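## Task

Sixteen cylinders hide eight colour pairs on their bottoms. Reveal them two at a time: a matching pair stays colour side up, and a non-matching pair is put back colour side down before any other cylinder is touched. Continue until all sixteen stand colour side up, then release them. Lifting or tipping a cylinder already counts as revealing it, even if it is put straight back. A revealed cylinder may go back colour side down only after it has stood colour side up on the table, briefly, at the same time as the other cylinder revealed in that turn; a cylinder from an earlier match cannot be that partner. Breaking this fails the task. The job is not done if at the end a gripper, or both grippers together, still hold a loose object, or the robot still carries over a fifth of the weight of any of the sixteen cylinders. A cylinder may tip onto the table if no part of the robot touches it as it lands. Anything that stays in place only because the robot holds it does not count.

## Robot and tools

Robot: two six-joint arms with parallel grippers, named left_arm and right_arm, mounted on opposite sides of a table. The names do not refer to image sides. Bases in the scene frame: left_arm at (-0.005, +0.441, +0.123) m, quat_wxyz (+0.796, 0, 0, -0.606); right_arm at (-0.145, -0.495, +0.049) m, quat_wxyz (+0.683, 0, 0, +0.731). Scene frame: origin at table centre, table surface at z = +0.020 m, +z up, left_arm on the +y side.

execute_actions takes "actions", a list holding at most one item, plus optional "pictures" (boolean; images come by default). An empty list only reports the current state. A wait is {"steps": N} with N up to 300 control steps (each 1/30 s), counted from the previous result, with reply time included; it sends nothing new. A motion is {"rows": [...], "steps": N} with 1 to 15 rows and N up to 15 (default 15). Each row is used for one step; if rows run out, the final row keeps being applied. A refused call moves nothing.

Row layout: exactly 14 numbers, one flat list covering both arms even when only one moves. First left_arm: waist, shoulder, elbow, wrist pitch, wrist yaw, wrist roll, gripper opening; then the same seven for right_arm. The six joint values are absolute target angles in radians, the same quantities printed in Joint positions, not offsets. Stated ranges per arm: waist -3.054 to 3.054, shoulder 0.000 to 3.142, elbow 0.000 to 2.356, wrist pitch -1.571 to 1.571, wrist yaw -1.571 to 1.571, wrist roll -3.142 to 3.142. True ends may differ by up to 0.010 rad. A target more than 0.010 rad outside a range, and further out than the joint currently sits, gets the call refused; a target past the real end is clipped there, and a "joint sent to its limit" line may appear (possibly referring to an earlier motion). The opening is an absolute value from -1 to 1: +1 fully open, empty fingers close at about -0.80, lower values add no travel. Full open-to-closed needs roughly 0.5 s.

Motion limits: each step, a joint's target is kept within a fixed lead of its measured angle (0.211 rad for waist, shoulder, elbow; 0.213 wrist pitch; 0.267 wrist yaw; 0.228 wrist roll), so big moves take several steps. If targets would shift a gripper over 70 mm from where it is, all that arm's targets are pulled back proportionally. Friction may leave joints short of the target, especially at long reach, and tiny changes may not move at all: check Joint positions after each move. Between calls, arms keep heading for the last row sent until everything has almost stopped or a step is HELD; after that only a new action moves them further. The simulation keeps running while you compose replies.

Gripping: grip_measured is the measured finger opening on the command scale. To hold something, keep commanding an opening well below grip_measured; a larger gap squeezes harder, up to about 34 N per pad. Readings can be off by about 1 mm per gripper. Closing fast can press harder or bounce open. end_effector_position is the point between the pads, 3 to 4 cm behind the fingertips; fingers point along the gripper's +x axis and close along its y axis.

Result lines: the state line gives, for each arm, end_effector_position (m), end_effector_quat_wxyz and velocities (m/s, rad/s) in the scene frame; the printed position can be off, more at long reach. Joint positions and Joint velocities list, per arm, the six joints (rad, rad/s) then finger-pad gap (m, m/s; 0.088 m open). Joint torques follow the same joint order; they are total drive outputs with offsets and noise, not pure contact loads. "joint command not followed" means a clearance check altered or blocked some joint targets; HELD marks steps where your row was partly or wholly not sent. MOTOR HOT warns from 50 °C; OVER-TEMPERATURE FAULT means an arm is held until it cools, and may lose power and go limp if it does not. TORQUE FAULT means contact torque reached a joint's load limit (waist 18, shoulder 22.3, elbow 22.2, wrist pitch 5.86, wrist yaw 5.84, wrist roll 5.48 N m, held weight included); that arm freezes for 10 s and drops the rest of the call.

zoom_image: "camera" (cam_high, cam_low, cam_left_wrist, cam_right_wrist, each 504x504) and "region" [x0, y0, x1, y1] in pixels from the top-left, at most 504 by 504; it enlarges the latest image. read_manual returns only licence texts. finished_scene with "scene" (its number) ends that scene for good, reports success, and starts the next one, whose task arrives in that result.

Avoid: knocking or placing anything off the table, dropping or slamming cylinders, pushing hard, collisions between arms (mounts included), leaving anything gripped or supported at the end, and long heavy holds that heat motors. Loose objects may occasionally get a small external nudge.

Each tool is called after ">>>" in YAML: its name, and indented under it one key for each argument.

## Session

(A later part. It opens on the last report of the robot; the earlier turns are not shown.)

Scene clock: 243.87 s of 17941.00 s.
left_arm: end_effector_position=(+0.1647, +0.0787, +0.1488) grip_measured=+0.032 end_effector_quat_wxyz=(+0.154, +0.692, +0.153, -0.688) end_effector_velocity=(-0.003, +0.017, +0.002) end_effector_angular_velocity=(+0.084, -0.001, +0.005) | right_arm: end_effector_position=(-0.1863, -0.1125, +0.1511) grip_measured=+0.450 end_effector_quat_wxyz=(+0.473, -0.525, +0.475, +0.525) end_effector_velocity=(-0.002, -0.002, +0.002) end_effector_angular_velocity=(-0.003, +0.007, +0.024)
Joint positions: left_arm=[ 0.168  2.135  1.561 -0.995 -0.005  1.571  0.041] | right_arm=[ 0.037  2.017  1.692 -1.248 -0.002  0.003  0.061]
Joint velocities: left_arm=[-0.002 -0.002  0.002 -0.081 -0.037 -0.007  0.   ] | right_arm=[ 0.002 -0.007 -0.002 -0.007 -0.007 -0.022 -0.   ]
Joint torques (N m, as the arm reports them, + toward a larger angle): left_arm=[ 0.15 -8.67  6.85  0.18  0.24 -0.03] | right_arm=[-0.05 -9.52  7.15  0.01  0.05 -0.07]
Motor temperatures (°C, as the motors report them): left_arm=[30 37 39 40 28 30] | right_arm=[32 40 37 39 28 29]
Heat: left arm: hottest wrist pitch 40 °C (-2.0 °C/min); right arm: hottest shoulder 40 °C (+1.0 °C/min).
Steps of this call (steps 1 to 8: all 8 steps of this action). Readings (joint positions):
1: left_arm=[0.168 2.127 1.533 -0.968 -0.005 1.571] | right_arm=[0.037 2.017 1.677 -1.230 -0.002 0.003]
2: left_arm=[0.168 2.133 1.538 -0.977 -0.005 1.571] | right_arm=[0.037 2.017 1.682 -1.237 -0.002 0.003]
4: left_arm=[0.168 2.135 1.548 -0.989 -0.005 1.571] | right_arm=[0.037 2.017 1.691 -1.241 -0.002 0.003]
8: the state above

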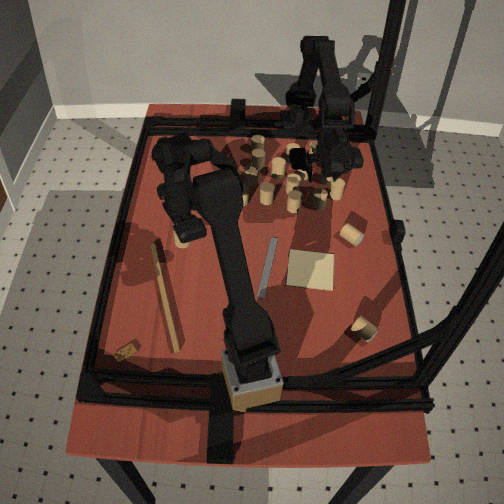

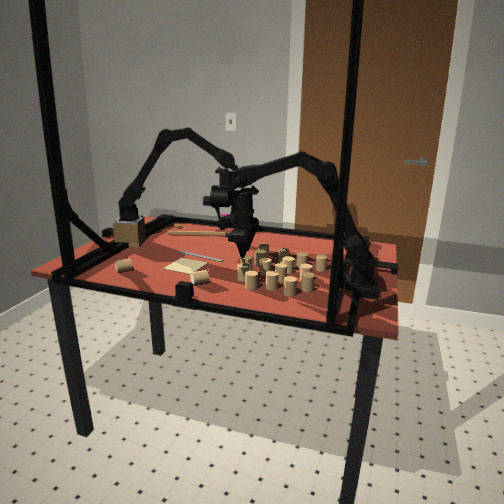

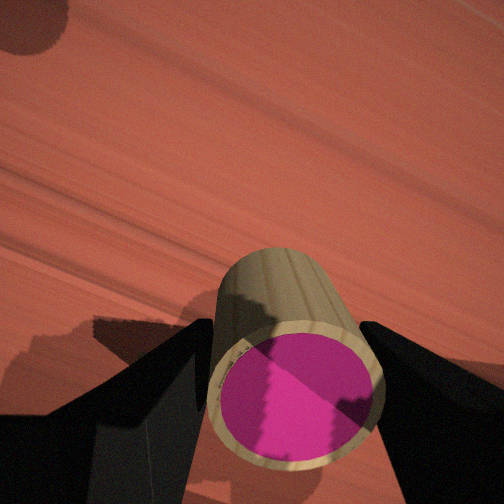

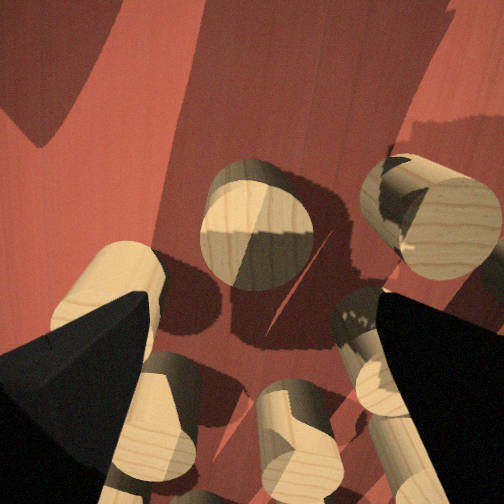

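>>> execute_actions:
  actions:
    - {"rows":[[0.17,2.17,1.53,-0.93,0,1.571,-0.3,0.036,2.04,1.635,-1.165,0,0,0.45],[0.17,2.17,1.53,-0.93,0,1.571,-0.3,0.036,2.04,1.635,-1.165,0,0,0.45],[0.17,2.17,1.53,-0.93,0,1.571,-0.3,0.036,2.04,1.635,-1.165,0,0,0.45],[0.17,2.205,1.493,-0.86,0,1.571,-0.3,0.036,2.06,1.57,-1.08,0,0,0.45],[0.17,2.205,1.493,-0.86,0,1.571,-0.3,0.036,2.06,1.57,-1.08,0,0,0.45],[0.17,2.205,1.493,-0.86,0,1.571,-0.3,0.036,2.06,1.57,-1.08,0,0,0.45],[0.17,2.225,1.47,-0.815,0,1.571,-0.3,0.036,2.082,1.507,-0.992,0,0,0.45],[0.17,2.225,1.47,-0.815,0,1.571,-0.3,0.036,2.082,1.507,-0.992,0,0,0.45],[0.17,2.225,1.47,-0.815,0,1.571,-0.3,0.036,2.082,1.507,-0.992,0,0,0.45],[0.17,2.237,1.458,-0.79,0,1.571,-0.3,0.036,2.082,1.507,-0.992,0,0,0.45]],"steps":15}
  pictures: false

>>> execute_actions:
  actions:
    - {"rows":[[0.17,2.237,1.458,-0.79,0,1.571,0.5,0.036,2.082,1.507,-0.992,0,0,0.1],[0.17,2.237,1.458,-0.79,0,1.571,0.5,0.036,2.082,1.507,-0.992,0,0,0.1],[0.17,2.237,1.458,-0.79,0,1.571,0.5,0.036,2.082,1.507,-0.992,0,0,0.1],[0.17,2.237,1.458,-0.79,0,1.571,0.5,0.036,2.082,1.507,-0.992,0,0,0],[0.17,2.237,1.458,-0.79,0,1.571,0.5,0.036,2.082,1.507,-0.992,0,0,-0.3],[0.17,2.237,1.458,-0.79,0,1.571,0.5,0.036,2.082,1.507,-0.992,0,0,-0.3],[0.17,2.237,1.458,-0.79,0,1.571,0.5,0.036,2.082,1.507,-0.992,0,0,-0.3],[0.17,2.237,1.458,-0.79,0,1.571,0.5,0.036,2.082,1.507,-0.992,0,0,-0.3],[0.17,2.19,1.51,-0.89,0,1.571,0.5,0.036,2.05,1.6,-1.12,0,0,-0.3],[0.17,2.19,1.51,-0.89,0,1.571,0.5,0.036,2.05,1.6,-1.12,0,0,-0.3],[0.17,2.19,1.51,-0.89,0,1.571,0.5,0.036,2.05,1.6,-1.12,0,0,-0.3],[0.17,2.135,1.568,-1.0,0,1.571,0.5,0.036,2.02,1.7,-1.25,0,0,-0.3]],"steps":15}
  pictures: false

>>> execute_actions:
  actions:
    - {"rows":[[0.17,1.8,1.3,-0.6,0,1.571,0.6,0.036,1.7,1.5,-0.9,0,0,-0.3],[0.17,1.8,1.3,-0.6,0,1.571,0.6,0.036,1.7,1.5,-0.9,0,0,-0.3],[0.17,1.8,1.3,-0.6,0,1.571,0.6,0.036,1.7,1.5,-0.9,0,0,-0.3],[0.17,1.8,1.3,-0.6,0,1.571,0.6,0.036,1.7,1.5,-0.9,0,0,-0.3],[0.17,1.8,1.3,-0.6,0,1.571,0.6,0.036,1.7,1.5,-0.9,0,0,-0.3],[-0.428,1.0,0.31,0.69,0,1.571,0.6,-0.216,1.422,0.885,0.537,0,0,-0.3]],"steps":15}
  pictures: false

>>> execute_actions:
  actions:
    - {"rows":[[-0.428,1.0,0.31,0.69,0,1.571,0.6,-0.216,1.422,0.885,0.537,0,0,-0.3]],"steps":15}
  pictures: false

>>> execute_actions:
  actions:
    - {"rows":[[-0.428,1.31,0.47,0.84,0,1.571,0.6,-0.216,1.422,0.885,0.537,0,0,-0.3]],"steps":10}

Scene clock: 255.80 s of 17941.00 s.
left_arm: end_effector_position=(+0.1651, +0.0781, +0.0890) grip_measured=+0.021 end_effector_quat_wxyz=(+0.154, +0.692, +0.153, -0.688) end_effector_velocity=(+0.014, -0.029, -0.001) end_effector_angular_velocity=(-0.126, -0.083, +0.015) | right_arm: end_effector_position=(-0.1865, -0.1094, +0.0834) grip_measured=+0.450 end_effector_quat_wxyz=(+0.474, -0.524, +0.473, +0.527) end_effector_velocity=(-0.003, +0.023, +0.000) end_effector_angular_velocity=(+0.108, +0.019, -0.010)
Joint positions: left_arm=[ 0.169  2.233  1.462 -0.797 -0.004  1.571  0.04 ] | right_arm=[ 0.037  2.079  1.51  -0.998 -0.002  0.002  0.061]
Joint velocities: left_arm=[-0.007  0.002 -0.002  0.154 -0.022 -0.022 -0.   ] | right_arm=[-0.002 -0.002 -0.002  0.11  -0.007  0.007 -0.   ]
Joint torques (N m, as the arm reports them, + toward a larger angle): left_arm=[ 0.16 -8.39  5.03  0.48  0.22 -0.02] | right_arm=[-0.17 -9.82  5.71  0.21  0.   -0.06]
Motor temperatures (°C, as the motors report them): left_arm=[30 41 39 37 28 30] | right_arm=[32 41 37 37 28 29]
Heat: left arm: hottest shoulder 41 °C (+0.0 °C/min); right arm: hottest shoulder 41 °C (+3.0 °C/min).
Steps of this call (steps 1 to 15: the robot went on to your last target; steps 16 to 343: nothing new was sent; steps 344 to 358: all 15 steps of this action). Readings (joint positions):
344: left_arm=[0.169 2.138 1.557 -0.989 -0.004 1.571] | right_arm=[0.037 2.017 1.685 -1.233 -0.002 0.002]
345: left_arm=[0.169 2.141 1.552 -0.966 -0.004 1.571] | right_arm=[0.037 2.017 1.675 -1.208 -0.002 0.002]
347: left_arm=[0.169 2.155 1.538 -0.928 -0.004 1.571] | right_arm=[0.037 2.022 1.648 -1.164 -0.002 0.002]
351: left_arm=[0.169 2.199 1.495 -0.852 -0.004 1.571] | right_arm=[0.037 2.045 1.564 -1.051 -0.002 0.002]
358: the state above

Scene clock: 256.30 s of 17941.00 s.
left_arm: end_effector_position=(+0.1634, +0.0817, +0.1319) grip_measured=+0.498 end_effector_quat_wxyz=(+0.145, +0.690, +0.163, -0.691) end_effector_velocity=(+0.045, -0.097, +0.266) end_effector_angular_velocity=(-0.543, -0.262, -0.010) | right_arm: end_effector_position=(-0.1863, -0.1120, +0.1313) grip_measured=+0.003 end_effector_quat_wxyz=(+0.467, -0.532, +0.480, +0.518) end_effector_velocity=(-0.007, +0.061, +0.269) end_effector_angular_velocity=(+0.507, +0.061, -0.010)
Joint positions: left_arm=[ 0.169  2.168  1.541 -0.969 -0.004  1.571  0.063] | right_arm=[ 0.037  2.05   1.662 -1.209 -0.002  0.002  0.039]
Joint velocities: left_arm=[-0.002 -0.481  0.364 -0.242 -0.007  0.007  0.001] | right_arm=[-0.002 -0.359  0.554 -0.403 -0.007  0.007 -0.   ]
Joint torques (N m, as the arm reports them, + toward a larger angle): left_arm=[ 0.13 -8.75  6.12  0.2   0.23 -0.03] | right_arm=[ -0.21 -10.87   6.23  -0.29   0.02  -0.04]
Motor temperatures (°C, as the motors report them): left_arm=[30 41 39 37 28 30] | right_arm=[32 41 37 37 28 29]
Heat: left arm: hottest shoulder 41 °C (+0.0 °C/min); right arm: hottest shoulder 41 °C (+3.0 °C/min).
Steps of this call (steps 1 to 15: all 15 steps of this action). Readings (joint positions):
1: left_arm=[0.169 2.233 1.462 -0.793 -0.004 1.571] | right_arm=[0.037 2.079 1.510 -0.995 -0.002 0.002]
2: left_arm=[0.169 2.233 1.462 -0.792 -0.004 1.571] | right_arm=[0.037 2.079 1.510 -0.994 -0.002 0.002]
4: left_arm=[0.169 2.233 1.462 -0.792 -0.004 1.571] | right_arm=[0.037 2.080 1.510 -0.994 -0.002 0.002]
8: left_arm=[0.169 2.233 1.462 -0.792 -0.004 1.571] | right_arm=[0.037 2.080 1.510 -0.993 -0.002 0.002]
15: the state above

Scene clock: 256.80 s of 17941.00 s.
left_arm: end_effector_position=(-0.0195, +0.0541, +0.2803) grip_measured=+0.600 end_effector_quat_wxyz=(+0.299, +0.631, -0.322, -0.640) end_effector_velocity=(-0.646, +0.214, +0.253) end_effector_angular_velocity=(-2.022, +0.097, -1.695) | right_arm: end_effector_position=(-0.0847, -0.1093, +0.2245) grip_measured=+0.003 end_effector_quat_wxyz=(+0.710, -0.235, +0.274, +0.605) end_effector_velocity=(-0.047, -0.033, -0.355) end_effector_angular_velocity=(+0.211, +0.007, +0.134)
Joint positions: left_arm=[-0.308  1.391  0.861 -0.132 -0.005  1.571  0.068] | right_arm=[-0.223  1.421  1.012 -0.329  0.004  0.     0.039]
Joint velocities: left_arm=[-1.683 -1.766 -1.814  2.073  0.022 -0.007 -0.   ] | right_arm=[ 0.081 -0.017 -1.575  1.766 -0.066 -0.007 -0.   ]
Joint torques (N m, as the arm reports them, + toward a larger angle): left_arm=[ 0.82 -6.99  5.48  1.53  0.19 -0.07] | right_arm=[ 0.22 -5.92  6.01  1.33 -0.09  0.  ]
Motor temperatures (°C, as the motors report them): left_arm=[30 41 39 37 28 30] | right_arm=[32 41 37 37 28 29]
Heat: left arm: hottest shoulder 41 °C (+0.0 °C/min); right arm: hottest shoulder 41 °C (+3.0 °C/min).
Steps of this call (steps 1 to 15: all 15 steps of this action). Readings (joint positions):
1: left_arm=[0.169 2.121 1.505 -0.903 -0.004 1.570] | right_arm=[0.037 2.011 1.644 -1.163 -0.002 0.002]
2: left_arm=[0.169 2.063 1.443 -0.831 -0.004 1.571] | right_arm=[0.037 1.958 1.596 -1.087 -0.002 0.002]
4: left_arm=[0.169 1.945 1.352 -0.731 -0.004 1.571] | right_arm=[0.037 1.851 1.533 -0.997 -0.002 0.002]
8: left_arm=[0.078 1.746 1.215 -0.519 -0.014 1.571] | right_arm=[-0.056 1.644 1.410 -0.797 -0.013 0.001]
15: the state above

Scene clock: 257.30 s of 17941.00 s.
left_arm: end_effector_position=(-0.0563, +0.1211, +0.3367) grip_measured=+0.600 end_effector_quat_wxyz=(+0.454, +0.463, -0.535, -0.542) end_effector_velocity=(+0.001, +0.003, +0.042) end_effector_angular_velocity=(-0.180, +0.036, +0.005) | right_arm: end_effector_position=(-0.0799, -0.0592, +0.3285) grip_measured=+0.003 end_effector_quat_wxyz=(+0.758, -0.014, +0.016, +0.652) end_effector_velocity=(-0.001, -0.003, +0.096) end_effector_angular_velocity=(+0.402, -0.067, +0.005)
Joint positions: left_arm=[-0.425  1.002  0.315  0.671  0.004  1.571  0.068] | right_arm=[-0.216  1.428  0.881  0.505  0.002  0.     0.039]
Joint velocities: left_arm=[-0.002 -0.032 -0.002  0.154 -0.007 -0.007 -0.   ] | right_arm=[-0.002 -0.037 -0.002  0.374 -0.007 -0.007  0.   ]
Joint torques (N m, as the arm reports them, + toward a larger angle): left_arm=[-0.24 -2.5   6.87  2.01 -0.11 -0.09] | right_arm=[ 0.02 -7.05  7.94  1.41 -0.1   0.  ]
Motor temperatures (°C, as the motors report them): left_arm=[30 41 39 37 28 30] | right_arm=[32 41 37 37 28 29]
Heat: left arm: hottest shoulder 41 °C (+1.0 °C/min); right arm: hottest shoulder 41 °C (+3.0 °C/min).
Steps of this call (steps 1 to 15: all 15 steps of this action). Readings (joint positions):
1: left_arm=[-0.358 1.330 0.799 -0.065 0.001 1.571] | right_arm=[-0.219 1.422 0.965 -0.272 0.003 0.000]
2: left_arm=[-0.395 1.265 0.736 -0.000 0.005 1.571] | right_arm=[-0.218 1.428 0.927 -0.216 0.002 0.000]
4: left_arm=[-0.423 1.137 0.612 0.133 0.005 1.570] | right_arm=[-0.216 1.436 0.885 -0.094 0.002 0.000]
8: left_arm=[-0.425 1.014 0.395 0.401 0.004 1.570] | right_arm=[-0.216 1.435 0.879 0.175 0.002 0.000]
15: the state above

Scene clock: 257.63 s of 17941.00 s.
left_arm: end_effector_position=(-0.0647, +0.0691, +0.3358) grip_measured=+0.600 end_effector_quat_wxyz=(+0.455, +0.461, -0.536, -0.541) end_effector_velocity=(-0.000, -0.002, +0.010) end_effector_angular_velocity=(-0.061, +0.002, +0.005) | right_arm: end_effector_position=(-0.0799, -0.0591, +0.3349) grip_measured=+0.003 end_effector_quat_wxyz=(+0.758, -0.004, +0.005, +0.652) end_effector_velocity=(+0.000, +0.000, +0.003) end_effector_angular_velocity=(+0.014, -0.024, +0.005)
Joint positions: left_arm=[-0.426  1.304  0.46   0.833  0.004  1.571  0.068] | right_arm=[-0.216  1.428  0.881  0.533  0.002  0.     0.039]
Joint velocities: left_arm=[-0.002  0.017 -0.002  0.081 -0.007  0.007 -0.   ] | right_arm=[-0.002  0.002 -0.002  0.022 -0.007 -0.022 -0.   ]
Joint torques (N m, as the arm reports them, + toward a larger angle): left_arm=[-0.18 -3.67  8.21  2.22 -0.11 -0.09] | right_arm=[-0.03 -7.29  7.93  1.63 -0.09  0.01]
Motor temperatures (°C, as the motors report them): left_arm=[30 41 39 37 28 30] | right_arm=[32 41 37 38 28 29]
Heat: left arm: hottest shoulder 41 °C (+1.0 °C/min); right arm: hottest shoulder 41 °C (+3.0 °C/min).
Steps of this call (steps 1 to 10: all 10 steps of this action). Readings (joint positions):
1: left_arm=[-0.425 1.040 0.336 0.707 0.004 1.571] | right_arm=[-0.216 1.428 0.881 0.515 0.002 0.000]
2: left_arm=[-0.426 1.105 0.374 0.758 0.004 1.570] | right_arm=[-0.216 1.428 0.881 0.520 0.002 0.000]
4: left_arm=[-0.426 1.217 0.442 0.812 0.004 1.571] | right_arm=[-0.216 1.428 0.881 0.525 0.002 0.000]
8: left_arm=[-0.426 1.296 0.460 0.825 0.004 1.571] | right_arm=[-0.216 1.428 0.881 0.533 0.002 0.000]
10: the state above

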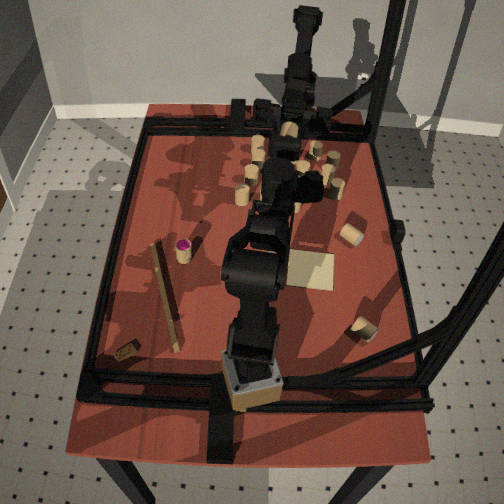

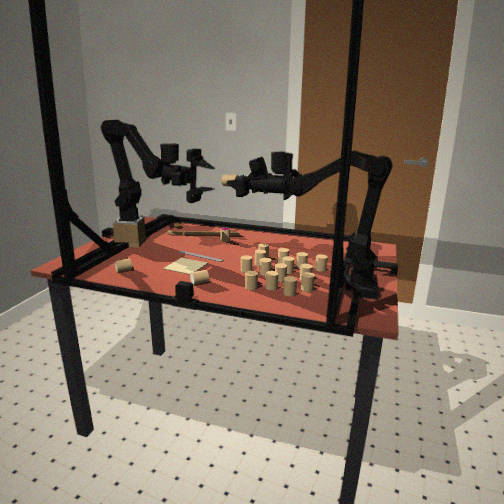

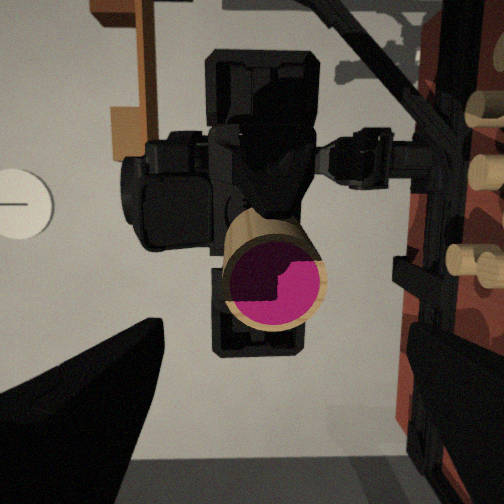

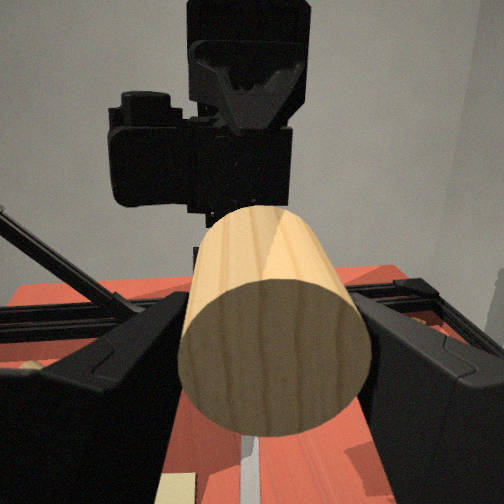

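>>> execute_actions:
  actions:
    - {"rows":[[-0.428,1.4,0.545,0.86,0,1.571,0.6,-0.216,1.422,0.885,0.537,0,0,-0.3],[-0.428,1.4,0.545,0.86,0,1.571,0.6,-0.216,1.422,0.885,0.537,0,0,-0.3],[-0.428,1.4,0.545,0.86,0,1.571,0.6,-0.216,1.422,0.885,0.537,0,0,-0.3],[-0.428,1.49,0.62,0.876,0,1.571,0.6,-0.216,1.422,0.885,0.537,0,0,-0.3],[-0.428,1.49,0.62,0.876,0,1.571,0.6,-0.216,1.422,0.885,0.537,0,0,-0.3],[-0.428,1.49,0.62,0.876,0,1.571,0.6,-0.216,1.422,0.885,0.537,0,0,-0.3],[-0.428,1.585,0.698,0.892,0,1.571,0.6,-0.216,1.422,0.885,0.537,0,0,-0.3],[-0.428,1.585,0.698,0.892,0,1.571,0.6,-0.216,1.422,0.885,0.537,0,0,-0.3],[-0.428,1.585,0.698,0.892,0,1.571,0.6,-0.216,1.422,0.885,0.537,0,0,-0.3],[-0.428,1.585,0.698,0.892,0,1.571,0.6,-0.216,1.422,0.885,0.537,0,0,-0.3],[-0.428,1.585,0.698,0.892,0,1.571,0.6,-0.216,1.422,0.885,0.537,0,0,-0.3],[-0.428,1.585,0.698,0.892,0,1.571,0.1,-0.216,1.422,0.885,0.537,0,0,-0.3]],"steps":15}
  pictures: false

>>> execute_actions:
  actions:
    - {"rows":[[-0.428,1.585,0.698,0.892,0,1.571,0,-0.216,1.422,0.885,0.537,0,0,-0.3],[-0.428,1.585,0.698,0.892,0,1.571,-0.3,-0.216,1.422,0.885,0.537,0,0,-0.3],[-0.428,1.585,0.698,0.892,0,1.571,-0.3,-0.216,1.422,0.885,0.537,0,0,-0.3],[-0.428,1.585,0.698,0.892,0,1.571,-0.3,-0.216,1.422,0.885,0.537,0,0,-0.3],[-0.428,1.585,0.698,0.892,0,1.571,-0.3,-0.216,1.422,0.885,0.537,0,0,-0.3],[-0.428,1.585,0.698,0.892,0,1.571,-0.3,-0.216,1.422,0.885,0.537,0,0,0.5],[-0.428,1.585,0.698,0.892,0,1.571,-0.3,-0.216,1.422,0.885,0.537,0,0,0.5],[-0.428,1.585,0.698,0.892,0,1.571,-0.3,-0.216,1.422,0.885,0.537,0,0,0.5],[-0.428,1.585,0.698,0.892,0,1.571,-0.3,-0.216,1.422,0.885,0.537,0,0,0.5],[-0.428,1.585,0.698,0.892,0,1.571,-0.3,-0.216,1.422,0.885,0.537,0,0,0.5],[-0.428,1.47,0.6,0.872,0,1.571,-0.3,-0.216,1.422,0.885,0.537,0,0,0.5],[-0.428,1.47,0.6,0.872,0,1.571,-0.3,-0.216,1.422,0.885,0.537,0,0,0.5],[-0.428,1.47,0.6,0.872,0,1.571,-0.3,-0.216,1.422,0.885,0.537,0,0,0.5],[-0.428,1.31,0.47,0.84,0,1.571,-0.3,-0.216,1.422,0.885,0.537,0,0,0.5]],"steps":15}
  pictures: false

>>> execute_actions:
  actions:
    - {"rows":[[-0.428,1.31,0.47,0.84,0,1.571,-0.3,-0.216,1.422,0.885,0.537,0,0,0.5],[-0.428,1.31,0.47,0.84,0,1.571,-0.3,-0.216,1.422,0.885,0.537,0,0,0.5],[0.03,1.31,0.743,-1.0,0,1.571,-0.3,0.207,1.42,1.05,-1.2,0,0,0.45]],"steps":15}
  pictures: false

>>> execute_actions:
  actions:
    - {"rows":[[0.03,1.31,0.743,-1.0,0,1.571,-0.3,0.207,1.42,1.05,-1.2,0,0,0.45],[0.03,1.31,0.743,-1.0,0,1.571,-0.3,0.207,1.42,1.05,-1.2,0,0,0.45],[0.03,2.135,1.568,-1.0,0,1.571,-0.3,0.207,1.911,1.54,-1.198,0,0,0.45]],"steps":15}
  pictures: false

>>> execute_actions:
  actions:
    - {"rows":[[0.03,2.135,1.568,-1.0,0,1.571,-0.3,0.207,1.911,1.54,-1.198,0,0,0.45],[0.03,2.135,1.568,-1.0,0,1.571,-0.3,0.207,1.911,1.54,-1.198,0,0,0.45],[0.03,2.135,1.568,-1.0,0,1.571,-0.3,0.207,1.911,1.54,-1.198,0,0,0.45],[0.03,2.135,1.568,-1.0,0,1.571,-0.3,0.207,1.911,1.54,-1.198,0,0,0.45],[0.03,2.135,1.568,-1.0,0,1.571,-0.3,0.207,1.911,1.54,-1.198,0,0,0.45],[0.03,2.17,1.53,-0.93,0,1.571,-0.3,0.207,1.911,1.54,-1.198,0,0,0.45],[0.03,2.17,1.53,-0.93,0,1.571,-0.3,0.207,1.911,1.54,-1.198,0,0,0.45],[0.03,2.17,1.53,-0.93,0,1.571,-0.3,0.207,1.911,1.54,-1.198,0,0,0.45],[0.03,2.205,1.493,-0.86,0,1.571,-0.3,0.207,1.911,1.54,-1.198,0,0,0.45],[0.03,2.205,1.493,-0.86,0,1.571,-0.3,0.207,1.911,1.54,-1.198,0,0,0.45],[0.03,2.205,1.493,-0.86,0,1.571,-0.3,0.207,1.911,1.54,-1.198,0,0,0.45],[0.03,2.225,1.47,-0.815,0,1.571,-0.3,0.207,1.911,1.54,-1.198,0,0,0.45]],"steps":15}
  pictures: false

>>> execute_actions:
  actions:
    - {"rows":[[0.03,2.239,1.456,-0.788,0,1.571,-0.3,0.207,1.911,1.54,-1.198,0,0,0.45],[0.03,2.239,1.456,-0.788,0,1.571,-0.3,0.207,1.911,1.54,-1.198,0,0,0.45],[0.03,2.239,1.456,-0.788,0,1.571,-0.3,0.207,1.911,1.54,-1.198,0,0,0.45],[0.03,2.239,1.456,-0.788,0,1.571,-0.3,0.207,1.911,1.54,-1.198,0,0,0.45],[0.03,2.239,1.456,-0.788,0,1.571,-0.3,0.207,1.911,1.54,-1.198,0,0,0.45],[0.03,2.239,1.456,-0.788,0,1.571,-0.3,0.207,1.911,1.54,-1.198,0,0,0.45],[0.03,2.239,1.456,-0.788,0,1.571,0.5,0.207,1.911,1.54,-1.198,0,0,0.45]],"steps":12}

Scene clock: 284.90 s of 17941.00 s.
left_arm: end_effector_position=(-0.0748, +0.0055, +0.3372) grip_measured=+0.188 end_effector_quat_wxyz=(+0.458, +0.459, -0.538, -0.539) end_effector_velocity=(+0.001, -0.007, +0.012) end_effector_angular_velocity=(-0.030, +0.012, +0.010) | right_arm: end_effector_position=(-0.0800, -0.0592, +0.3357) grip_measured=+0.003 end_effector_quat_wxyz=(+0.758, -0.003, +0.004, +0.652) end_effector_velocity=(-0.002, -0.000, -0.002) end_effector_angular_velocity=(-0.008, -0.006, +0.010)
Joint positions: left_arm=[-0.426  1.578  0.686  0.889  0.004  1.571  0.048] | right_arm=[-0.216  1.427  0.882  0.534  0.002  0.     0.039]
Joint velocities: left_arm=[ 0.002  0.012  0.037  0.007 -0.007 -0.007 -0.097] | right_arm=[ 0.002 -0.002 -0.002 -0.007 -0.007 -0.007 -0.   ]
Joint torques (N m, as the arm reports them, + toward a larger angle): left_arm=[-0.14 -5.06  8.02  2.17 -0.09 -0.09] | right_arm=[-0.08 -7.14  7.99  1.61 -0.1   0.02]
Motor temperatures (°C, as the motors report them): left_arm=[30 38 40 40 28 30] | right_arm=[32 40 38 40 28 29]
Heat: left arm: hottest elbow 40 °C (+1.0 °C/min); right arm: hottest shoulder 40 °C (-2.0 °C/min).
Steps of this call (steps 1 to 15: the robot went on to your last target; steps 16 to 803: nothing new was sent; steps 804 to 818: all 15 steps of this action). Readings (joint positions):
804: left_arm=[-0.426 1.321 0.475 0.842 0.004 1.571] | right_arm=[-0.216 1.427 0.882 0.534 0.002 0.000]
805: left_arm=[-0.426 1.344 0.494 0.849 0.004 1.571] | right_arm=[-0.216 1.427 0.882 0.534 0.002 0.000]
807: left_arm=[-0.426 1.392 0.535 0.857 0.004 1.571] | right_arm=[-0.216 1.427 0.882 0.534 0.002 0.000]
811: left_arm=[-0.426 1.510 0.635 0.880 0.004 1.571] | right_arm=[-0.216 1.427 0.882 0.534 0.002 0.000]
818: the state above

Scene clock: 285.40 s of 17941.00 s.
left_arm: end_effector_position=(-0.0691, +0.0417, +0.3367) grip_measured=+0.029 end_effector_quat_wxyz=(+0.455, +0.462, -0.535, -0.542) end_effector_velocity=(+0.057, +0.377, +0.002) end_effector_angular_velocity=(-0.042, -0.001, -0.010) | right_arm: end_effector_position=(-0.0801, -0.0592, +0.3360) grip_measured=+0.486 end_effector_quat_wxyz=(+0.758, -0.003, +0.004, +0.652) end_effector_velocity=(+0.002, -0.000, -0.004) end_effector_angular_velocity=(-0.013, -0.005, +0.000)
Joint positions: left_arm=[-0.426  1.425  0.557  0.854  0.004  1.571  0.04 ] | right_arm=[-0.216  1.427  0.882  0.535  0.001  0.     0.063]
Joint velocities: left_arm=[-0.002 -1.614 -1.346 -0.227  0.007  0.007 -0.   ] | right_arm=[-0.007  0.002 -0.002 -0.007 -0.007 -0.007  0.007]
Joint torques (N m, as the arm reports them, + toward a larger angle): left_arm=[-0.18 -4.79  8.03  2.29 -0.08 -0.08] | right_arm=[-0.02 -7.09  7.92  1.57 -0.06  0.02]
Motor temperatures (°C, as the motors report them): left_arm=[30 38 40 40 28 30] | right_arm=[32 40 38 40 28 29]
Heat: left arm: hottest elbow 40 °C (+1.0 °C/min); right arm: hottest shoulder 40 °C (-2.0 °C/min).
Steps of this call (steps 1 to 15: all 15 steps of this action). Readings (joint positions):
1: left_arm=[-0.426 1.578 0.687 0.889 0.004 1.571] | right_arm=[-0.216 1.427 0.882 0.534 0.002 0.000]
2: left_arm=[-0.426 1.578 0.688 0.890 0.004 1.571] | right_arm=[-0.216 1.427 0.882 0.534 0.002 0.000]
4: left_arm=[-0.426 1.578 0.689 0.890 0.004 1.571] | right_arm=[-0.216 1.427 0.882 0.535 0.002 0.000]
8: left_arm=[-0.426 1.578 0.689 0.890 0.004 1.571] | right_arm=[-0.216 1.427 0.882 0.535 0.001 0.000]
15: the state above

Scene clock: 285.90 s of 17941.00 s.
left_arm: end_effector_position=(+0.1078, +0.0741, +0.2973) grip_measured=+0.030 end_effector_quat_wxyz=(+0.452, +0.654, -0.270, -0.543) end_effector_velocity=(-0.057, +0.193, -0.380) end_effector_angular_velocity=(+1.883, +0.582, +0.012) | right_arm: end_effector_position=(-0.2590, -0.0993, +0.2551) grip_measured=+0.450 end_effector_quat_wxyz=(+0.574, -0.234, +0.178, +0.764) end_effector_velocity=(+0.080, -0.227, -0.351) end_effector_angular_velocity=(-1.872, -0.549, -0.056)
Joint positions: left_arm=[ 0.029  1.312  0.737  0.09  -0.004  1.571  0.04 ] | right_arm=[ 0.21   1.425  1.042 -0.214 -0.004  0.     0.061]
Joint velocities: left_arm=[ 0.002 -0.002 -0.002 -1.971 -0.007 -0.007 -0.   ] | right_arm=[-0.022 -0.002  0.002 -1.956  0.037  0.007 -0.   ]
Joint torques (N m, as the arm reports them, + toward a larger angle): left_arm=[-0.21 -4.7   8.26  2.12  0.2  -0.09] | right_arm=[-0.31 -7.18  8.38  1.26  0.07  0.03]
Motor temperatures (°C, as the motors report them): left_arm=[30 38 40 40 28 30] | right_arm=[32 40 38 40 28 29]
Heat: left arm: hottest elbow 40 °C (+1.0 °C/min); right arm: hottest shoulder 40 °C (-2.0 °C/min).
Steps of this call (steps 1 to 15: all 15 steps of this action). Readings (joint positions):
1: left_arm=[-0.426 1.380 0.521 0.851 0.004 1.571] | right_arm=[-0.216 1.427 0.882 0.535 0.001 0.000]
2: left_arm=[-0.426 1.352 0.501 0.850 0.004 1.571] | right_arm=[-0.216 1.427 0.882 0.535 0.001 0.000]
4: left_arm=[-0.375 1.333 0.553 0.750 0.019 1.571] | right_arm=[-0.168 1.427 0.927 0.441 0.016 -0.000]
8: left_arm=[-0.168 1.322 0.694 0.549 0.010 1.571] | right_arm=[0.035 1.427 1.017 0.244 0.004 -0.000]
15: the state above

Scene clock: 286.40 s of 17941.00 s.
left_arm: end_effector_position=(+0.1160, +0.0474, +0.1608) grip_measured=+0.027 end_effector_quat_wxyz=(+0.147, +0.706, +0.062, -0.690) end_effector_velocity=(-0.037, +0.128, -0.234) end_effector_angular_velocity=(+1.624, +0.477, +0.008) | right_arm: end_effector_position=(-0.2449, -0.1451, +0.1465) grip_measured=+0.450 end_effector_quat_wxyz=(+0.434, -0.552, +0.419, +0.575) end_effector_velocity=(+0.037, -0.130, -0.006) end_effector_angular_velocity=(-0.625, -0.169, +0.005)
Joint positions: left_arm=[ 0.029  2.069  1.5   -0.88  -0.004  1.571  0.04 ] | right_arm=[ 0.208  1.903  1.513 -1.142 -0.002  0.     0.061]
Joint velocities: left_arm=[-0.002  1.082  0.862 -1.473 -0.022 -0.007 -0.   ] | right_arm=[-0.002  0.022  0.027 -0.652 -0.007 -0.007 -0.   ]
Joint torques (N m, as the arm reports them, + toward a larger angle): left_arm=[ 0.15 -9.54  6.56 -0.29  0.23 -0.04] | right_arm=[-0.05 -8.66  8.87  0.36  0.05 -0.01]
Motor temperatures (°C, as the motors report them): left_arm=[30 38 40 40 28 30] | right_arm=[32 40 38 40 28 29]
Heat: left arm: hottest elbow 40 °C (+1.0 °C/min); right arm: hottest shoulder 40 °C (-1.0 °C/min).
Steps of this call (steps 1 to 15: all 15 steps of this action). Readings (joint positions):
1: left_arm=[0.029 1.312 0.737 0.024 -0.004 1.571] | right_arm=[0.209 1.425 1.042 -0.279 -0.003 0.000]
2: left_arm=[0.029 1.312 0.737 -0.040 -0.004 1.571] | right_arm=[0.208 1.425 1.042 -0.344 -0.002 0.000]
4: left_arm=[0.029 1.399 0.826 -0.191 -0.004 1.571] | right_arm=[0.208 1.508 1.134 -0.493 -0.002 0.000]
8: left_arm=[0.029 1.658 1.085 -0.442 -0.004 1.571] | right_arm=[0.208 1.755 1.396 -0.744 -0.002 0.000]
15: the state above

Scene clock: 286.90 s of 17941.00 s.
left_arm: end_effector_position=(+0.1129, +0.0577, +0.0991) grip_measured=+0.027 end_effector_quat_wxyz=(+0.105, +0.701, +0.105, -0.698) end_effector_velocity=(-0.020, +0.066, -0.135) end_effector_angular_velocity=(+0.299, +0.084, +0.005) | right_arm: end_effector_position=(-0.2430, -0.1520, +0.1507) grip_measured=+0.450 end_effector_quat_wxyz=(+0.426, -0.563, +0.427, +0.565) end_effector_velocity=(+0.000, -0.002, +0.002) end_effector_angular_velocity=(-0.004, +0.006, +0.020)
Joint positions: left_arm=[ 0.029  2.217  1.48  -0.833 -0.004  1.571  0.04 ] | right_arm=[ 0.208  1.903  1.531 -1.196 -0.002  0.     0.061]
Joint velocities: left_arm=[-0.002  0.242 -0.193  0.125 -0.007 -0.007  0.   ] | right_arm=[-0.002 -0.007 -0.002 -0.007 -0.007 -0.022 -0.   ]
Joint torques (N m, as the arm reports them, + toward a larger angle): left_arm=[ 0.11 -9.4   5.93  0.66  0.23 -0.02] | right_arm=[-0.13 -8.18  7.23  0.01  0.04  0.  ]
Motor temperatures (°C, as the motors report them): left_arm=[30 39 40 40 28 30] | right_arm=[32 40 38 40 28 29]
Heat: left arm: hottest elbow 40 °C (+1.0 °C/min); right arm: hottest shoulder 40 °C (-1.0 °C/min).
Steps of this call (steps 1 to 15: all 15 steps of this action). Readings (joint positions):
1: left_arm=[0.029 2.096 1.520 -0.923 -0.004 1.571] | right_arm=[0.208 1.903 1.516 -1.159 -0.002 0.000]
2: left_arm=[0.029 2.115 1.529 -0.954 -0.004 1.571] | right_arm=[0.208 1.903 1.520 -1.171 -0.002 0.000]
4: left_arm=[0.029 2.132 1.538 -0.979 -0.004 1.571] | right_arm=[0.208 1.903 1.528 -1.184 -0.002 0.000]
8: left_arm=[0.029 2.143 1.542 -0.943 -0.004 1.571] | right_arm=[0.208 1.903 1.531 -1.194 -0.002 0.000]
15: the state above

Scene clock: 287.30 s of 17941.00 s.
left_arm: end_effector_position=(+0.1132, +0.0567, +0.0893) grip_measured=+0.382 end_effector_quat_wxyz=(+0.108, +0.701, +0.102, -0.697) end_effector_velocity=(+0.001, +0.006, -0.002) end_effector_angular_velocity=(+0.023, -0.016, +0.005) | right_arm: end_effector_position=(-0.2430, -0.1520, +0.1507) grip_measured=+0.450 end_effector_quat_wxyz=(+0.426, -0.563, +0.427, +0.565) end_effector_velocity=(-0.000, +0.001, +0.000) end_effector_angular_velocity=(+0.005, +0.009, +0.005)
Joint positions: left_arm=[ 0.029  2.232  1.461 -0.79  -0.004  1.571  0.058] | right_arm=[ 0.208  1.903  1.531 -1.196 -0.002  0.     0.061]
Joint velocities: left_arm=[-0.002 -0.002 -0.012 -0.007 -0.022 -0.007  0.179] | right_arm=[-0.002 -0.002 -0.002  0.007 -0.007 -0.007 -0.   ]
Joint torques (N m, as the arm reports them, + toward a larger angle): left_arm=[ 0.13 -8.06  5.02  0.51  0.23 -0.03] | right_arm=[-0.09 -8.25  7.11 -0.01  0.02  0.  ]
Motor temperatures (°C, as the motors report them): left_arm=[30 39 40 40 28 30] | right_arm=[32 40 38 40 28 29]
Heat: left arm: hottest elbow 40 °C (+1.0 °C/min); right arm: hottest shoulder 40 °C (-1.0 °C/min).
Steps of this call (steps 1 to 12: all 12 steps of this action). Readings (joint positions):
1: left_arm=[0.029 2.225 1.472 -0.824 -0.004 1.571] | right_arm=[0.208 1.903 1.531 -1.196 -0.002 0.000]
2: left_arm=[0.029 2.229 1.466 -0.811 -0.004 1.571] | right_arm=[0.208 1.903 1.531 -1.196 -0.002 0.000]
4: left_arm=[0.029 2.232 1.462 -0.804 -0.004 1.571] | right_arm=[0.208 1.903 1.531 -1.196 -0.002 0.000]
8: left_arm=[0.029 2.232 1.462 -0.794 -0.004 1.571] | right_arm=[0.208 1.903 1.531 -1.196 -0.002 0.000]
12: the state above

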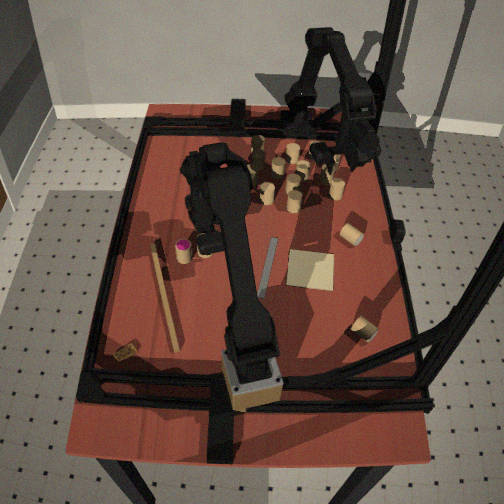

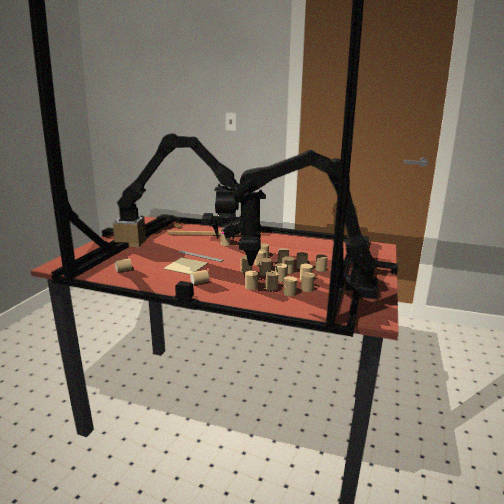

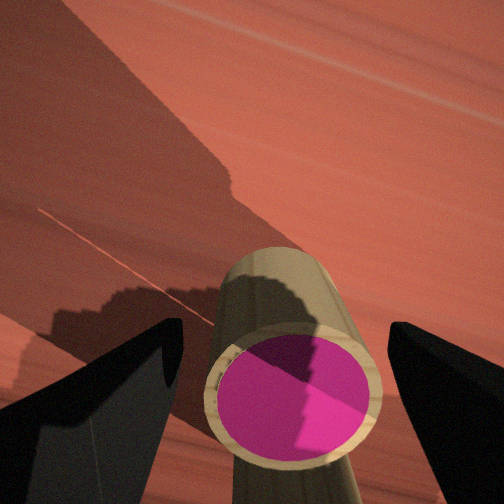

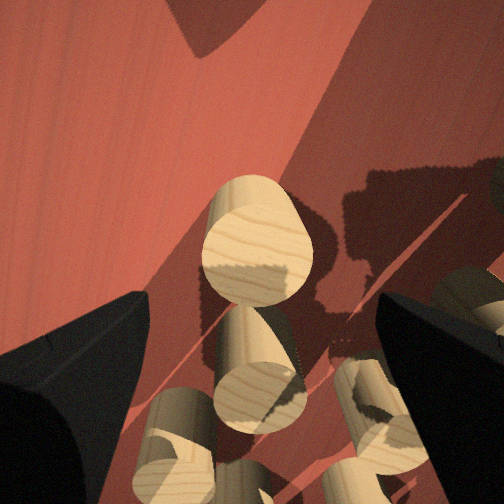

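>>> execute_actions:
  actions:
    - {"rows":[[0.03,2.19,1.51,-0.89,0,1.571,0.5,0.207,1.915,1.46,-1.115,0,0,0.45],[0.03,2.19,1.51,-0.89,0,1.571,0.5,0.207,1.915,1.46,-1.115,0,0,0.45],[0.03,2.19,1.51,-0.89,0,1.571,0.5,0.207,1.915,1.46,-1.115,0,0,0.45],[0.03,2.135,1.568,-1.0,0,1.571,0.5,0.207,1.935,1.395,-1.03,0,0,0.45],[0.03,2.135,1.568,-1.0,0,1.571,0.5,0.207,1.935,1.395,-1.03,0,0,0.45],[0.03,2.135,1.568,-1.0,0,1.571,0.5,0.207,1.935,1.395,-1.03,0,0,0.45],[0.03,2.135,1.568,-1.0,0,1.571,0.5,0.207,1.959,1.331,-0.945,0,0,0.45],[0.03,2.135,1.568,-1.0,0,1.571,0.5,0.207,1.959,1.331,-0.945,0,0,0.45],[0.03,1.8,1.3,-0.6,0,1.571,0.6,0.207,1.959,1.331,-0.945,0,0,0.45],[0.03,1.8,1.3,-0.6,0,1.571,0.6,0.207,1.959,1.331,-0.945,0,0,0.45],[0.03,1.8,1.3,-0.6,0,1.571,0.6,0.207,1.959,1.331,-0.945,0,0,0.45],[0.03,1.8,1.3,-0.6,0,1.571,0.6,0.207,1.959,1.331,-0.945,0,0,0.45],[0.03,1.8,1.3,-0.6,0,1.571,0.6,0.207,1.959,1.331,-0.945,0,0,0.1]],"steps":15}
  pictures: false

>>> execute_actions:
  actions:
    - {"rows":[[-0.428,1.0,0.31,0.69,0,1.571,0.6,0.207,1.959,1.331,-0.945,0,0,0],[-0.428,1.0,0.31,0.69,0,1.571,0.6,0.207,1.959,1.331,-0.945,0,0,-0.3],[-0.428,1.0,0.31,0.69,0,1.571,0.6,0.207,1.959,1.331,-0.945,0,0,-0.3],[-0.428,1.0,0.31,0.69,0,1.571,0.6,0.207,1.959,1.331,-0.945,0,0,-0.3],[-0.428,1.0,0.31,0.69,0,1.571,0.6,0.207,1.959,1.331,-0.945,0,0,-0.3],[-0.428,1.0,0.31,0.69,0,1.571,0.6,0.207,1.925,1.43,-1.07,0,0,-0.3],[-0.428,1.0,0.31,0.69,0,1.571,0.6,0.207,1.925,1.43,-1.07,0,0,-0.3],[-0.428,1.0,0.31,0.69,0,1.571,0.6,0.207,1.925,1.43,-1.07,0,0,-0.3],[-0.428,1.0,0.31,0.69,0,1.571,0.6,0.207,1.895,1.53,-1.2,0,0,-0.3],[-0.428,1.0,0.31,0.69,0,1.571,0.6,0.207,1.895,1.53,-1.2,0,0,-0.3],[-0.428,1.0,0.31,0.69,0,1.571,0.6,0.207,1.895,1.53,-1.2,0,0,-0.3],[-0.428,1.0,0.31,0.69,0,1.571,0.6,0.207,1.895,1.53,-1.2,0,0,-0.3],[-0.428,1.0,0.31,0.69,0,1.571,0.6,0.207,1.6,1.45,-0.8,0,0,-0.3]],"steps":15}
  pictures: false

>>> execute_actions:
  actions:
    - {"rows":[[-0.428,1.0,0.31,0.69,0,1.571,0.6,0.207,1.6,1.45,-0.8,0,0,-0.3],[-0.428,1.0,0.31,0.69,0,1.571,0.6,0.207,1.6,1.45,-0.8,0,0,-0.3],[-0.428,1.0,0.31,0.69,0,1.571,0.6,-0.216,1.422,0.885,0.537,0,0,-0.3]],"steps":15}
  pictures: false

>>> execute_actions:
  actions:
    - {"rows":[[-0.428,1.0,0.31,0.69,0,1.571,0.6,-0.216,1.422,0.885,0.537,0,0,-0.3],[-0.428,1.0,0.31,0.69,0,1.571,0.6,-0.216,1.422,0.885,0.537,0,0,-0.3],[-0.428,1.0,0.31,0.69,0,1.571,0.6,-0.216,1.422,0.885,0.537,0,0,-0.3],[-0.428,1.0,0.31,0.69,0,1.571,0.6,-0.216,1.422,0.885,0.537,0,0,-0.3],[-0.428,1.0,0.31,0.69,0,1.571,0.6,-0.216,1.422,0.885,0.537,0,0,-0.3],[-0.428,1.0,0.31,0.69,0,1.571,0.6,-0.216,1.422,0.885,0.537,0,0,-0.3],[-0.428,1.31,0.47,0.84,0,1.571,0.6,-0.216,1.422,0.885,0.537,0,0,-0.3]],"steps":15}

Scene clock: 302.47 s of 17941.00 s.
left_arm: end_effector_position=(+0.1193, +0.0368, +0.2156) grip_measured=+0.594 end_effector_quat_wxyz=(+0.251, +0.707, -0.045, -0.659) end_effector_velocity=(+0.035, -0.107, +0.340) end_effector_angular_velocity=(-1.212, -0.370, +0.025) | right_arm: end_effector_position=(-0.2420, -0.1553, +0.0855) grip_measured=+0.212 end_effector_quat_wxyz=(+0.426, -0.563, +0.427, +0.565) end_effector_velocity=(-0.007, +0.016, +0.000) end_effector_angular_velocity=(+0.072, +0.043, +0.020)
Joint positions: left_arm=[ 0.029  1.835  1.324 -0.631 -0.004  1.571  0.068] | right_arm=[ 0.208  1.955  1.335 -0.95  -0.002  0.     0.049]
Joint velocities: left_arm=[ 0.002 -0.735 -0.017  0.549 -0.007 -0.022  0.003] | right_arm=[-0.002 -0.002 -0.002  0.081 -0.022 -0.022 -0.073]
Joint torques (N m, as the arm reports them, + toward a larger angle): left_arm=[ 0.12 -5.98  4.36  0.74  0.22 -0.07] | right_arm=[-0.09 -8.69  5.56  0.2   0.03  0.01]
Motor temperatures (°C, as the motors report them): left_arm=[30 42 38 37 28 30] | right_arm=[32 40 38 38 28 29]
Heat: left arm: hottest shoulder 42 °C (+2.0 °C/min); right arm: hottest shoulder 40 °C (+0.0 °C/min).
Steps of this call (steps 1 to 15: the robot went on to your last target; steps 16 to 90: nothing new was sent; then 11.67 s passed at rest; steps 91 to 105: all 15 steps of this action). Readings (joint positions):
91: left_arm=[0.029 2.230 1.469 -0.810 -0.004 1.571] | right_arm=[0.208 1.903 1.522 -1.179 -0.002 0.000]
92: left_arm=[0.029 2.228 1.478 -0.841 -0.004 1.571] | right_arm=[0.208 1.904 1.508 -1.155 -0.002 0.000]
94: left_arm=[0.029 2.211 1.499 -0.891 -0.004 1.571] | right_arm=[0.208 1.906 1.474 -1.111 -0.002 0.000]
98: left_arm=[0.029 2.154 1.552 -0.975 -0.004 1.571] | right_arm=[0.208 1.926 1.386 -1.000 -0.002 0.000]
105: the state above

Scene clock: 302.97 s of 17941.00 s.
left_arm: end_effector_position=(-0.0597, +0.1041, +0.3290) grip_measured=+0.600 end_effector_quat_wxyz=(+0.385, +0.523, -0.475, -0.594) end_effector_velocity=(+0.031, +0.194, -0.003) end_effector_angular_velocity=(-1.434, +0.234, +0.007) | right_arm: end_effector_position=(-0.2495, -0.1277, +0.1737) grip_measured=+0.004 end_effector_quat_wxyz=(+0.474, -0.492, +0.373, +0.627) end_effector_velocity=(-0.064, +0.225, +0.515) end_effector_angular_velocity=(+2.529, +0.721, +0.006)
Joint positions: left_arm=[-0.428  1.046  0.523  0.263  0.004  1.57   0.068] | right_arm=[ 0.208  1.797  1.461 -0.995 -0.001  0.001  0.039]
Joint velocities: left_arm=[-0.002 -0.989 -1.726  2.19  -0.007 -0.007  0.   ] | right_arm=[-0.002 -1.37  -0.183  1.443 -0.007 -0.007  0.   ]
Joint torques (N m, as the arm reports them, + toward a larger angle): left_arm=[ 0.07 -0.46  4.31  1.28 -0.1  -0.08] | right_arm=[ -0.06 -12.69   7.29   0.84  -0.02   0.02]
Motor temperatures (°C, as the motors report them): left_arm=[30 43 38 37 28 30] | right_arm=[32 40 38 38 28 29]
Heat: left arm: hottest shoulder 43 °C (+3.0 °C/min); right arm: hottest shoulder 40 °C (+0.0 °C/min).
Steps of this call (steps 1 to 15: all 15 steps of this action). Readings (joint positions):
1: left_arm=[0.020 1.796 1.299 -0.579 -0.011 1.571] | right_arm=[0.208 1.955 1.335 -0.948 -0.002 0.000]
2: left_arm=[-0.012 1.750 1.256 -0.528 -0.014 1.571] | right_arm=[0.208 1.955 1.334 -0.947 -0.002 0.000]
4: left_arm=[-0.108 1.656 1.160 -0.435 -0.011 1.571] | right_arm=[0.208 1.955 1.335 -0.948 -0.001 0.000]
8: left_arm=[-0.324 1.459 0.957 -0.211 -0.005 1.571] | right_arm=[0.208 1.953 1.382 -1.032 -0.001 0.000]
15: the state above

Scene clock: 303.47 s of 17941.00 s.
left_arm: end_effector_position=(-0.0570, +0.1213, +0.3405) grip_measured=+0.600 end_effector_quat_wxyz=(+0.458, +0.458, -0.539, -0.539) end_effector_velocity=(+0.000, -0.000, -0.003) end_effector_angular_velocity=(+0.011, -0.009, +0.005) | right_arm: end_effector_position=(-0.0857, -0.1023, +0.2029) grip_measured=+0.004 end_effector_quat_wxyz=(+0.718, -0.213, +0.246, +0.615) end_effector_velocity=(+0.011, +0.159, +0.116) end_effector_angular_velocity=(+1.387, -0.183, +0.057)
Joint positions: left_arm=[-0.428  1.001  0.315  0.687  0.004  1.571  0.068] | right_arm=[-0.218  1.439  0.888 -0.112  0.004  0.     0.039]
Joint velocities: left_arm=[-0.002  0.002 -0.002 -0.007 -0.007  0.007 -0.001] | right_arm=[ 0.012  0.046 -0.481  1.927 -0.051 -0.007 -0.001]
Joint torques (N m, as the arm reports them, + toward a larger angle): left_arm=[-0.03 -2.66  6.68  2.11 -0.08 -0.08] | right_arm=[ 0.08 -8.75 10.67  2.44 -0.1   0.02]
Motor temperatures (°C, as the motors report them): left_arm=[30 42 38 37 28 30] | right_arm=[32 40 38 38 28 29]
Heat: left arm: hottest shoulder 42 °C (+2.0 °C/min); right arm: hottest shoulder 40 °C (+0.0 °C/min).
Steps of this call (steps 1 to 15: all 15 steps of this action). Readings (joint positions):
1: left_arm=[-0.428 1.023 0.466 0.334 0.004 1.570] | right_arm=[0.208 1.750 1.458 -0.945 -0.001 0.001]
2: left_arm=[-0.428 1.012 0.416 0.394 0.004 1.571] | right_arm=[0.208 1.705 1.458 -0.894 -0.001 0.001]
4: left_arm=[-0.428 1.012 0.343 0.508 0.004 1.571] | right_arm=[0.160 1.596 1.397 -0.769 -0.018 0.001]
8: left_arm=[-0.428 1.006 0.316 0.661 0.004 1.571] | right_arm=[-0.063 1.448 1.215 -0.550 -0.002 0.001]
15: the state above

Scene clock: 303.97 s of 17941.00 s.
left_arm: end_effector_position=(-0.0653, +0.0695, +0.3353) grip_measured=+0.600 end_effector_quat_wxyz=(+0.454, +0.461, -0.536, -0.542) end_effector_velocity=(-0.002, -0.013, -0.013) end_effector_angular_velocity=(-0.016, +0.010, +0.005) | right_arm: end_effector_position=(-0.0797, -0.0591, +0.3327) grip_measured=+0.004 end_effector_quat_wxyz=(+0.758, -0.007, +0.009, +0.652) end_effector_velocity=(-0.000, +0.000, +0.020) end_effector_angular_velocity=(+0.086, -0.005, +0.005)
Joint positions: left_arm=[-0.428  1.302  0.459  0.83   0.004  1.571  0.068] | right_arm=[-0.217  1.428  0.881  0.525  0.003  0.     0.039]
Joint velocities: left_arm=[-0.002  0.12  -0.002  0.139 -0.007 -0.007 -0.   ] | right_arm=[-0.002 -0.002  0.002  0.081 -0.007  0.007  0.   ]
Joint torques (N m, as the arm reports them, + toward a larger angle): left_arm=[-0.06 -4.13  8.33  2.41 -0.09 -0.08] | right_arm=[ 0.03 -7.32  7.95  1.78 -0.12  0.02]
Motor temperatures (°C, as the motors report them): left_arm=[30 42 38 37 28 30] | right_arm=[32 40 38 38 28 29]
Heat: left arm: hottest shoulder 42 °C (+2.0 °C/min); right arm: hottest shoulder 40 °C (+0.0 °C/min).
Steps of this call (steps 1 to 15: all 15 steps of this action). Readings (joint positions):
1: left_arm=[-0.428 1.001 0.315 0.687 0.004 1.571] | right_arm=[-0.217 1.440 0.879 -0.047 0.003 0.000]
2: left_arm=[-0.428 1.001 0.315 0.687 0.004 1.571] | right_arm=[-0.217 1.440 0.876 0.020 0.003 0.000]
4: left_arm=[-0.428 1.001 0.315 0.688 0.004 1.571] | right_arm=[-0.217 1.437 0.878 0.160 0.003 0.000]
8: left_arm=[-0.428 1.096 0.369 0.763 0.004 1.571] | right_arm=[-0.217 1.434 0.879 0.412 0.003 0.000]
15: the state above

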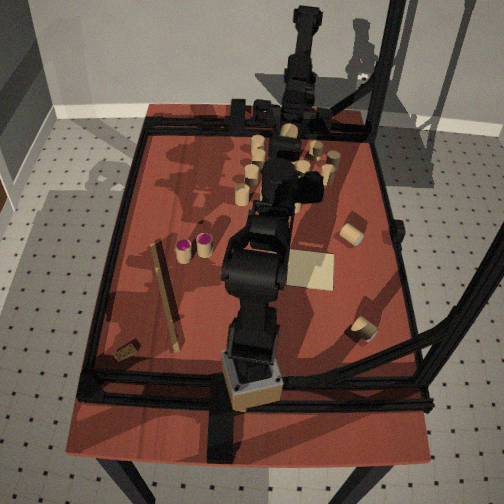

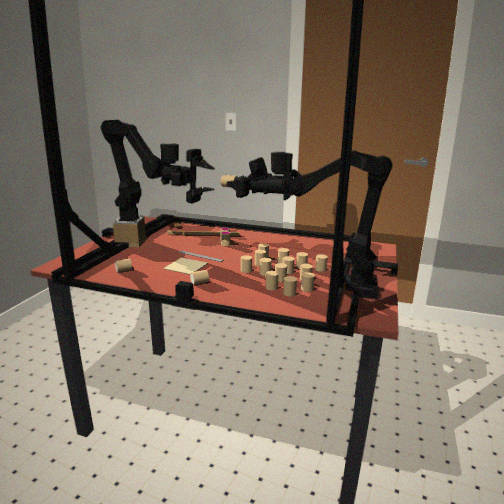

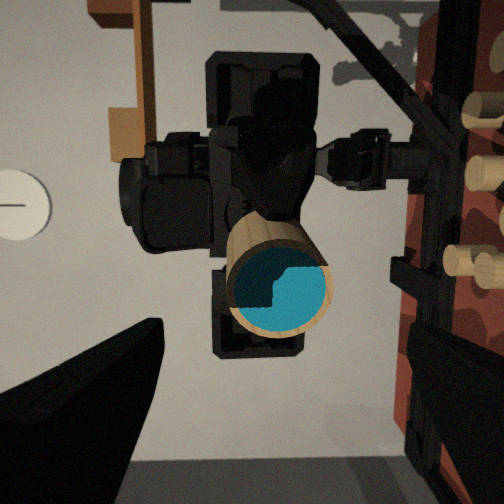

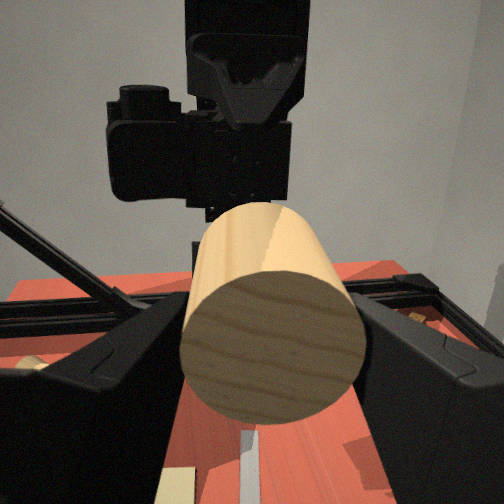

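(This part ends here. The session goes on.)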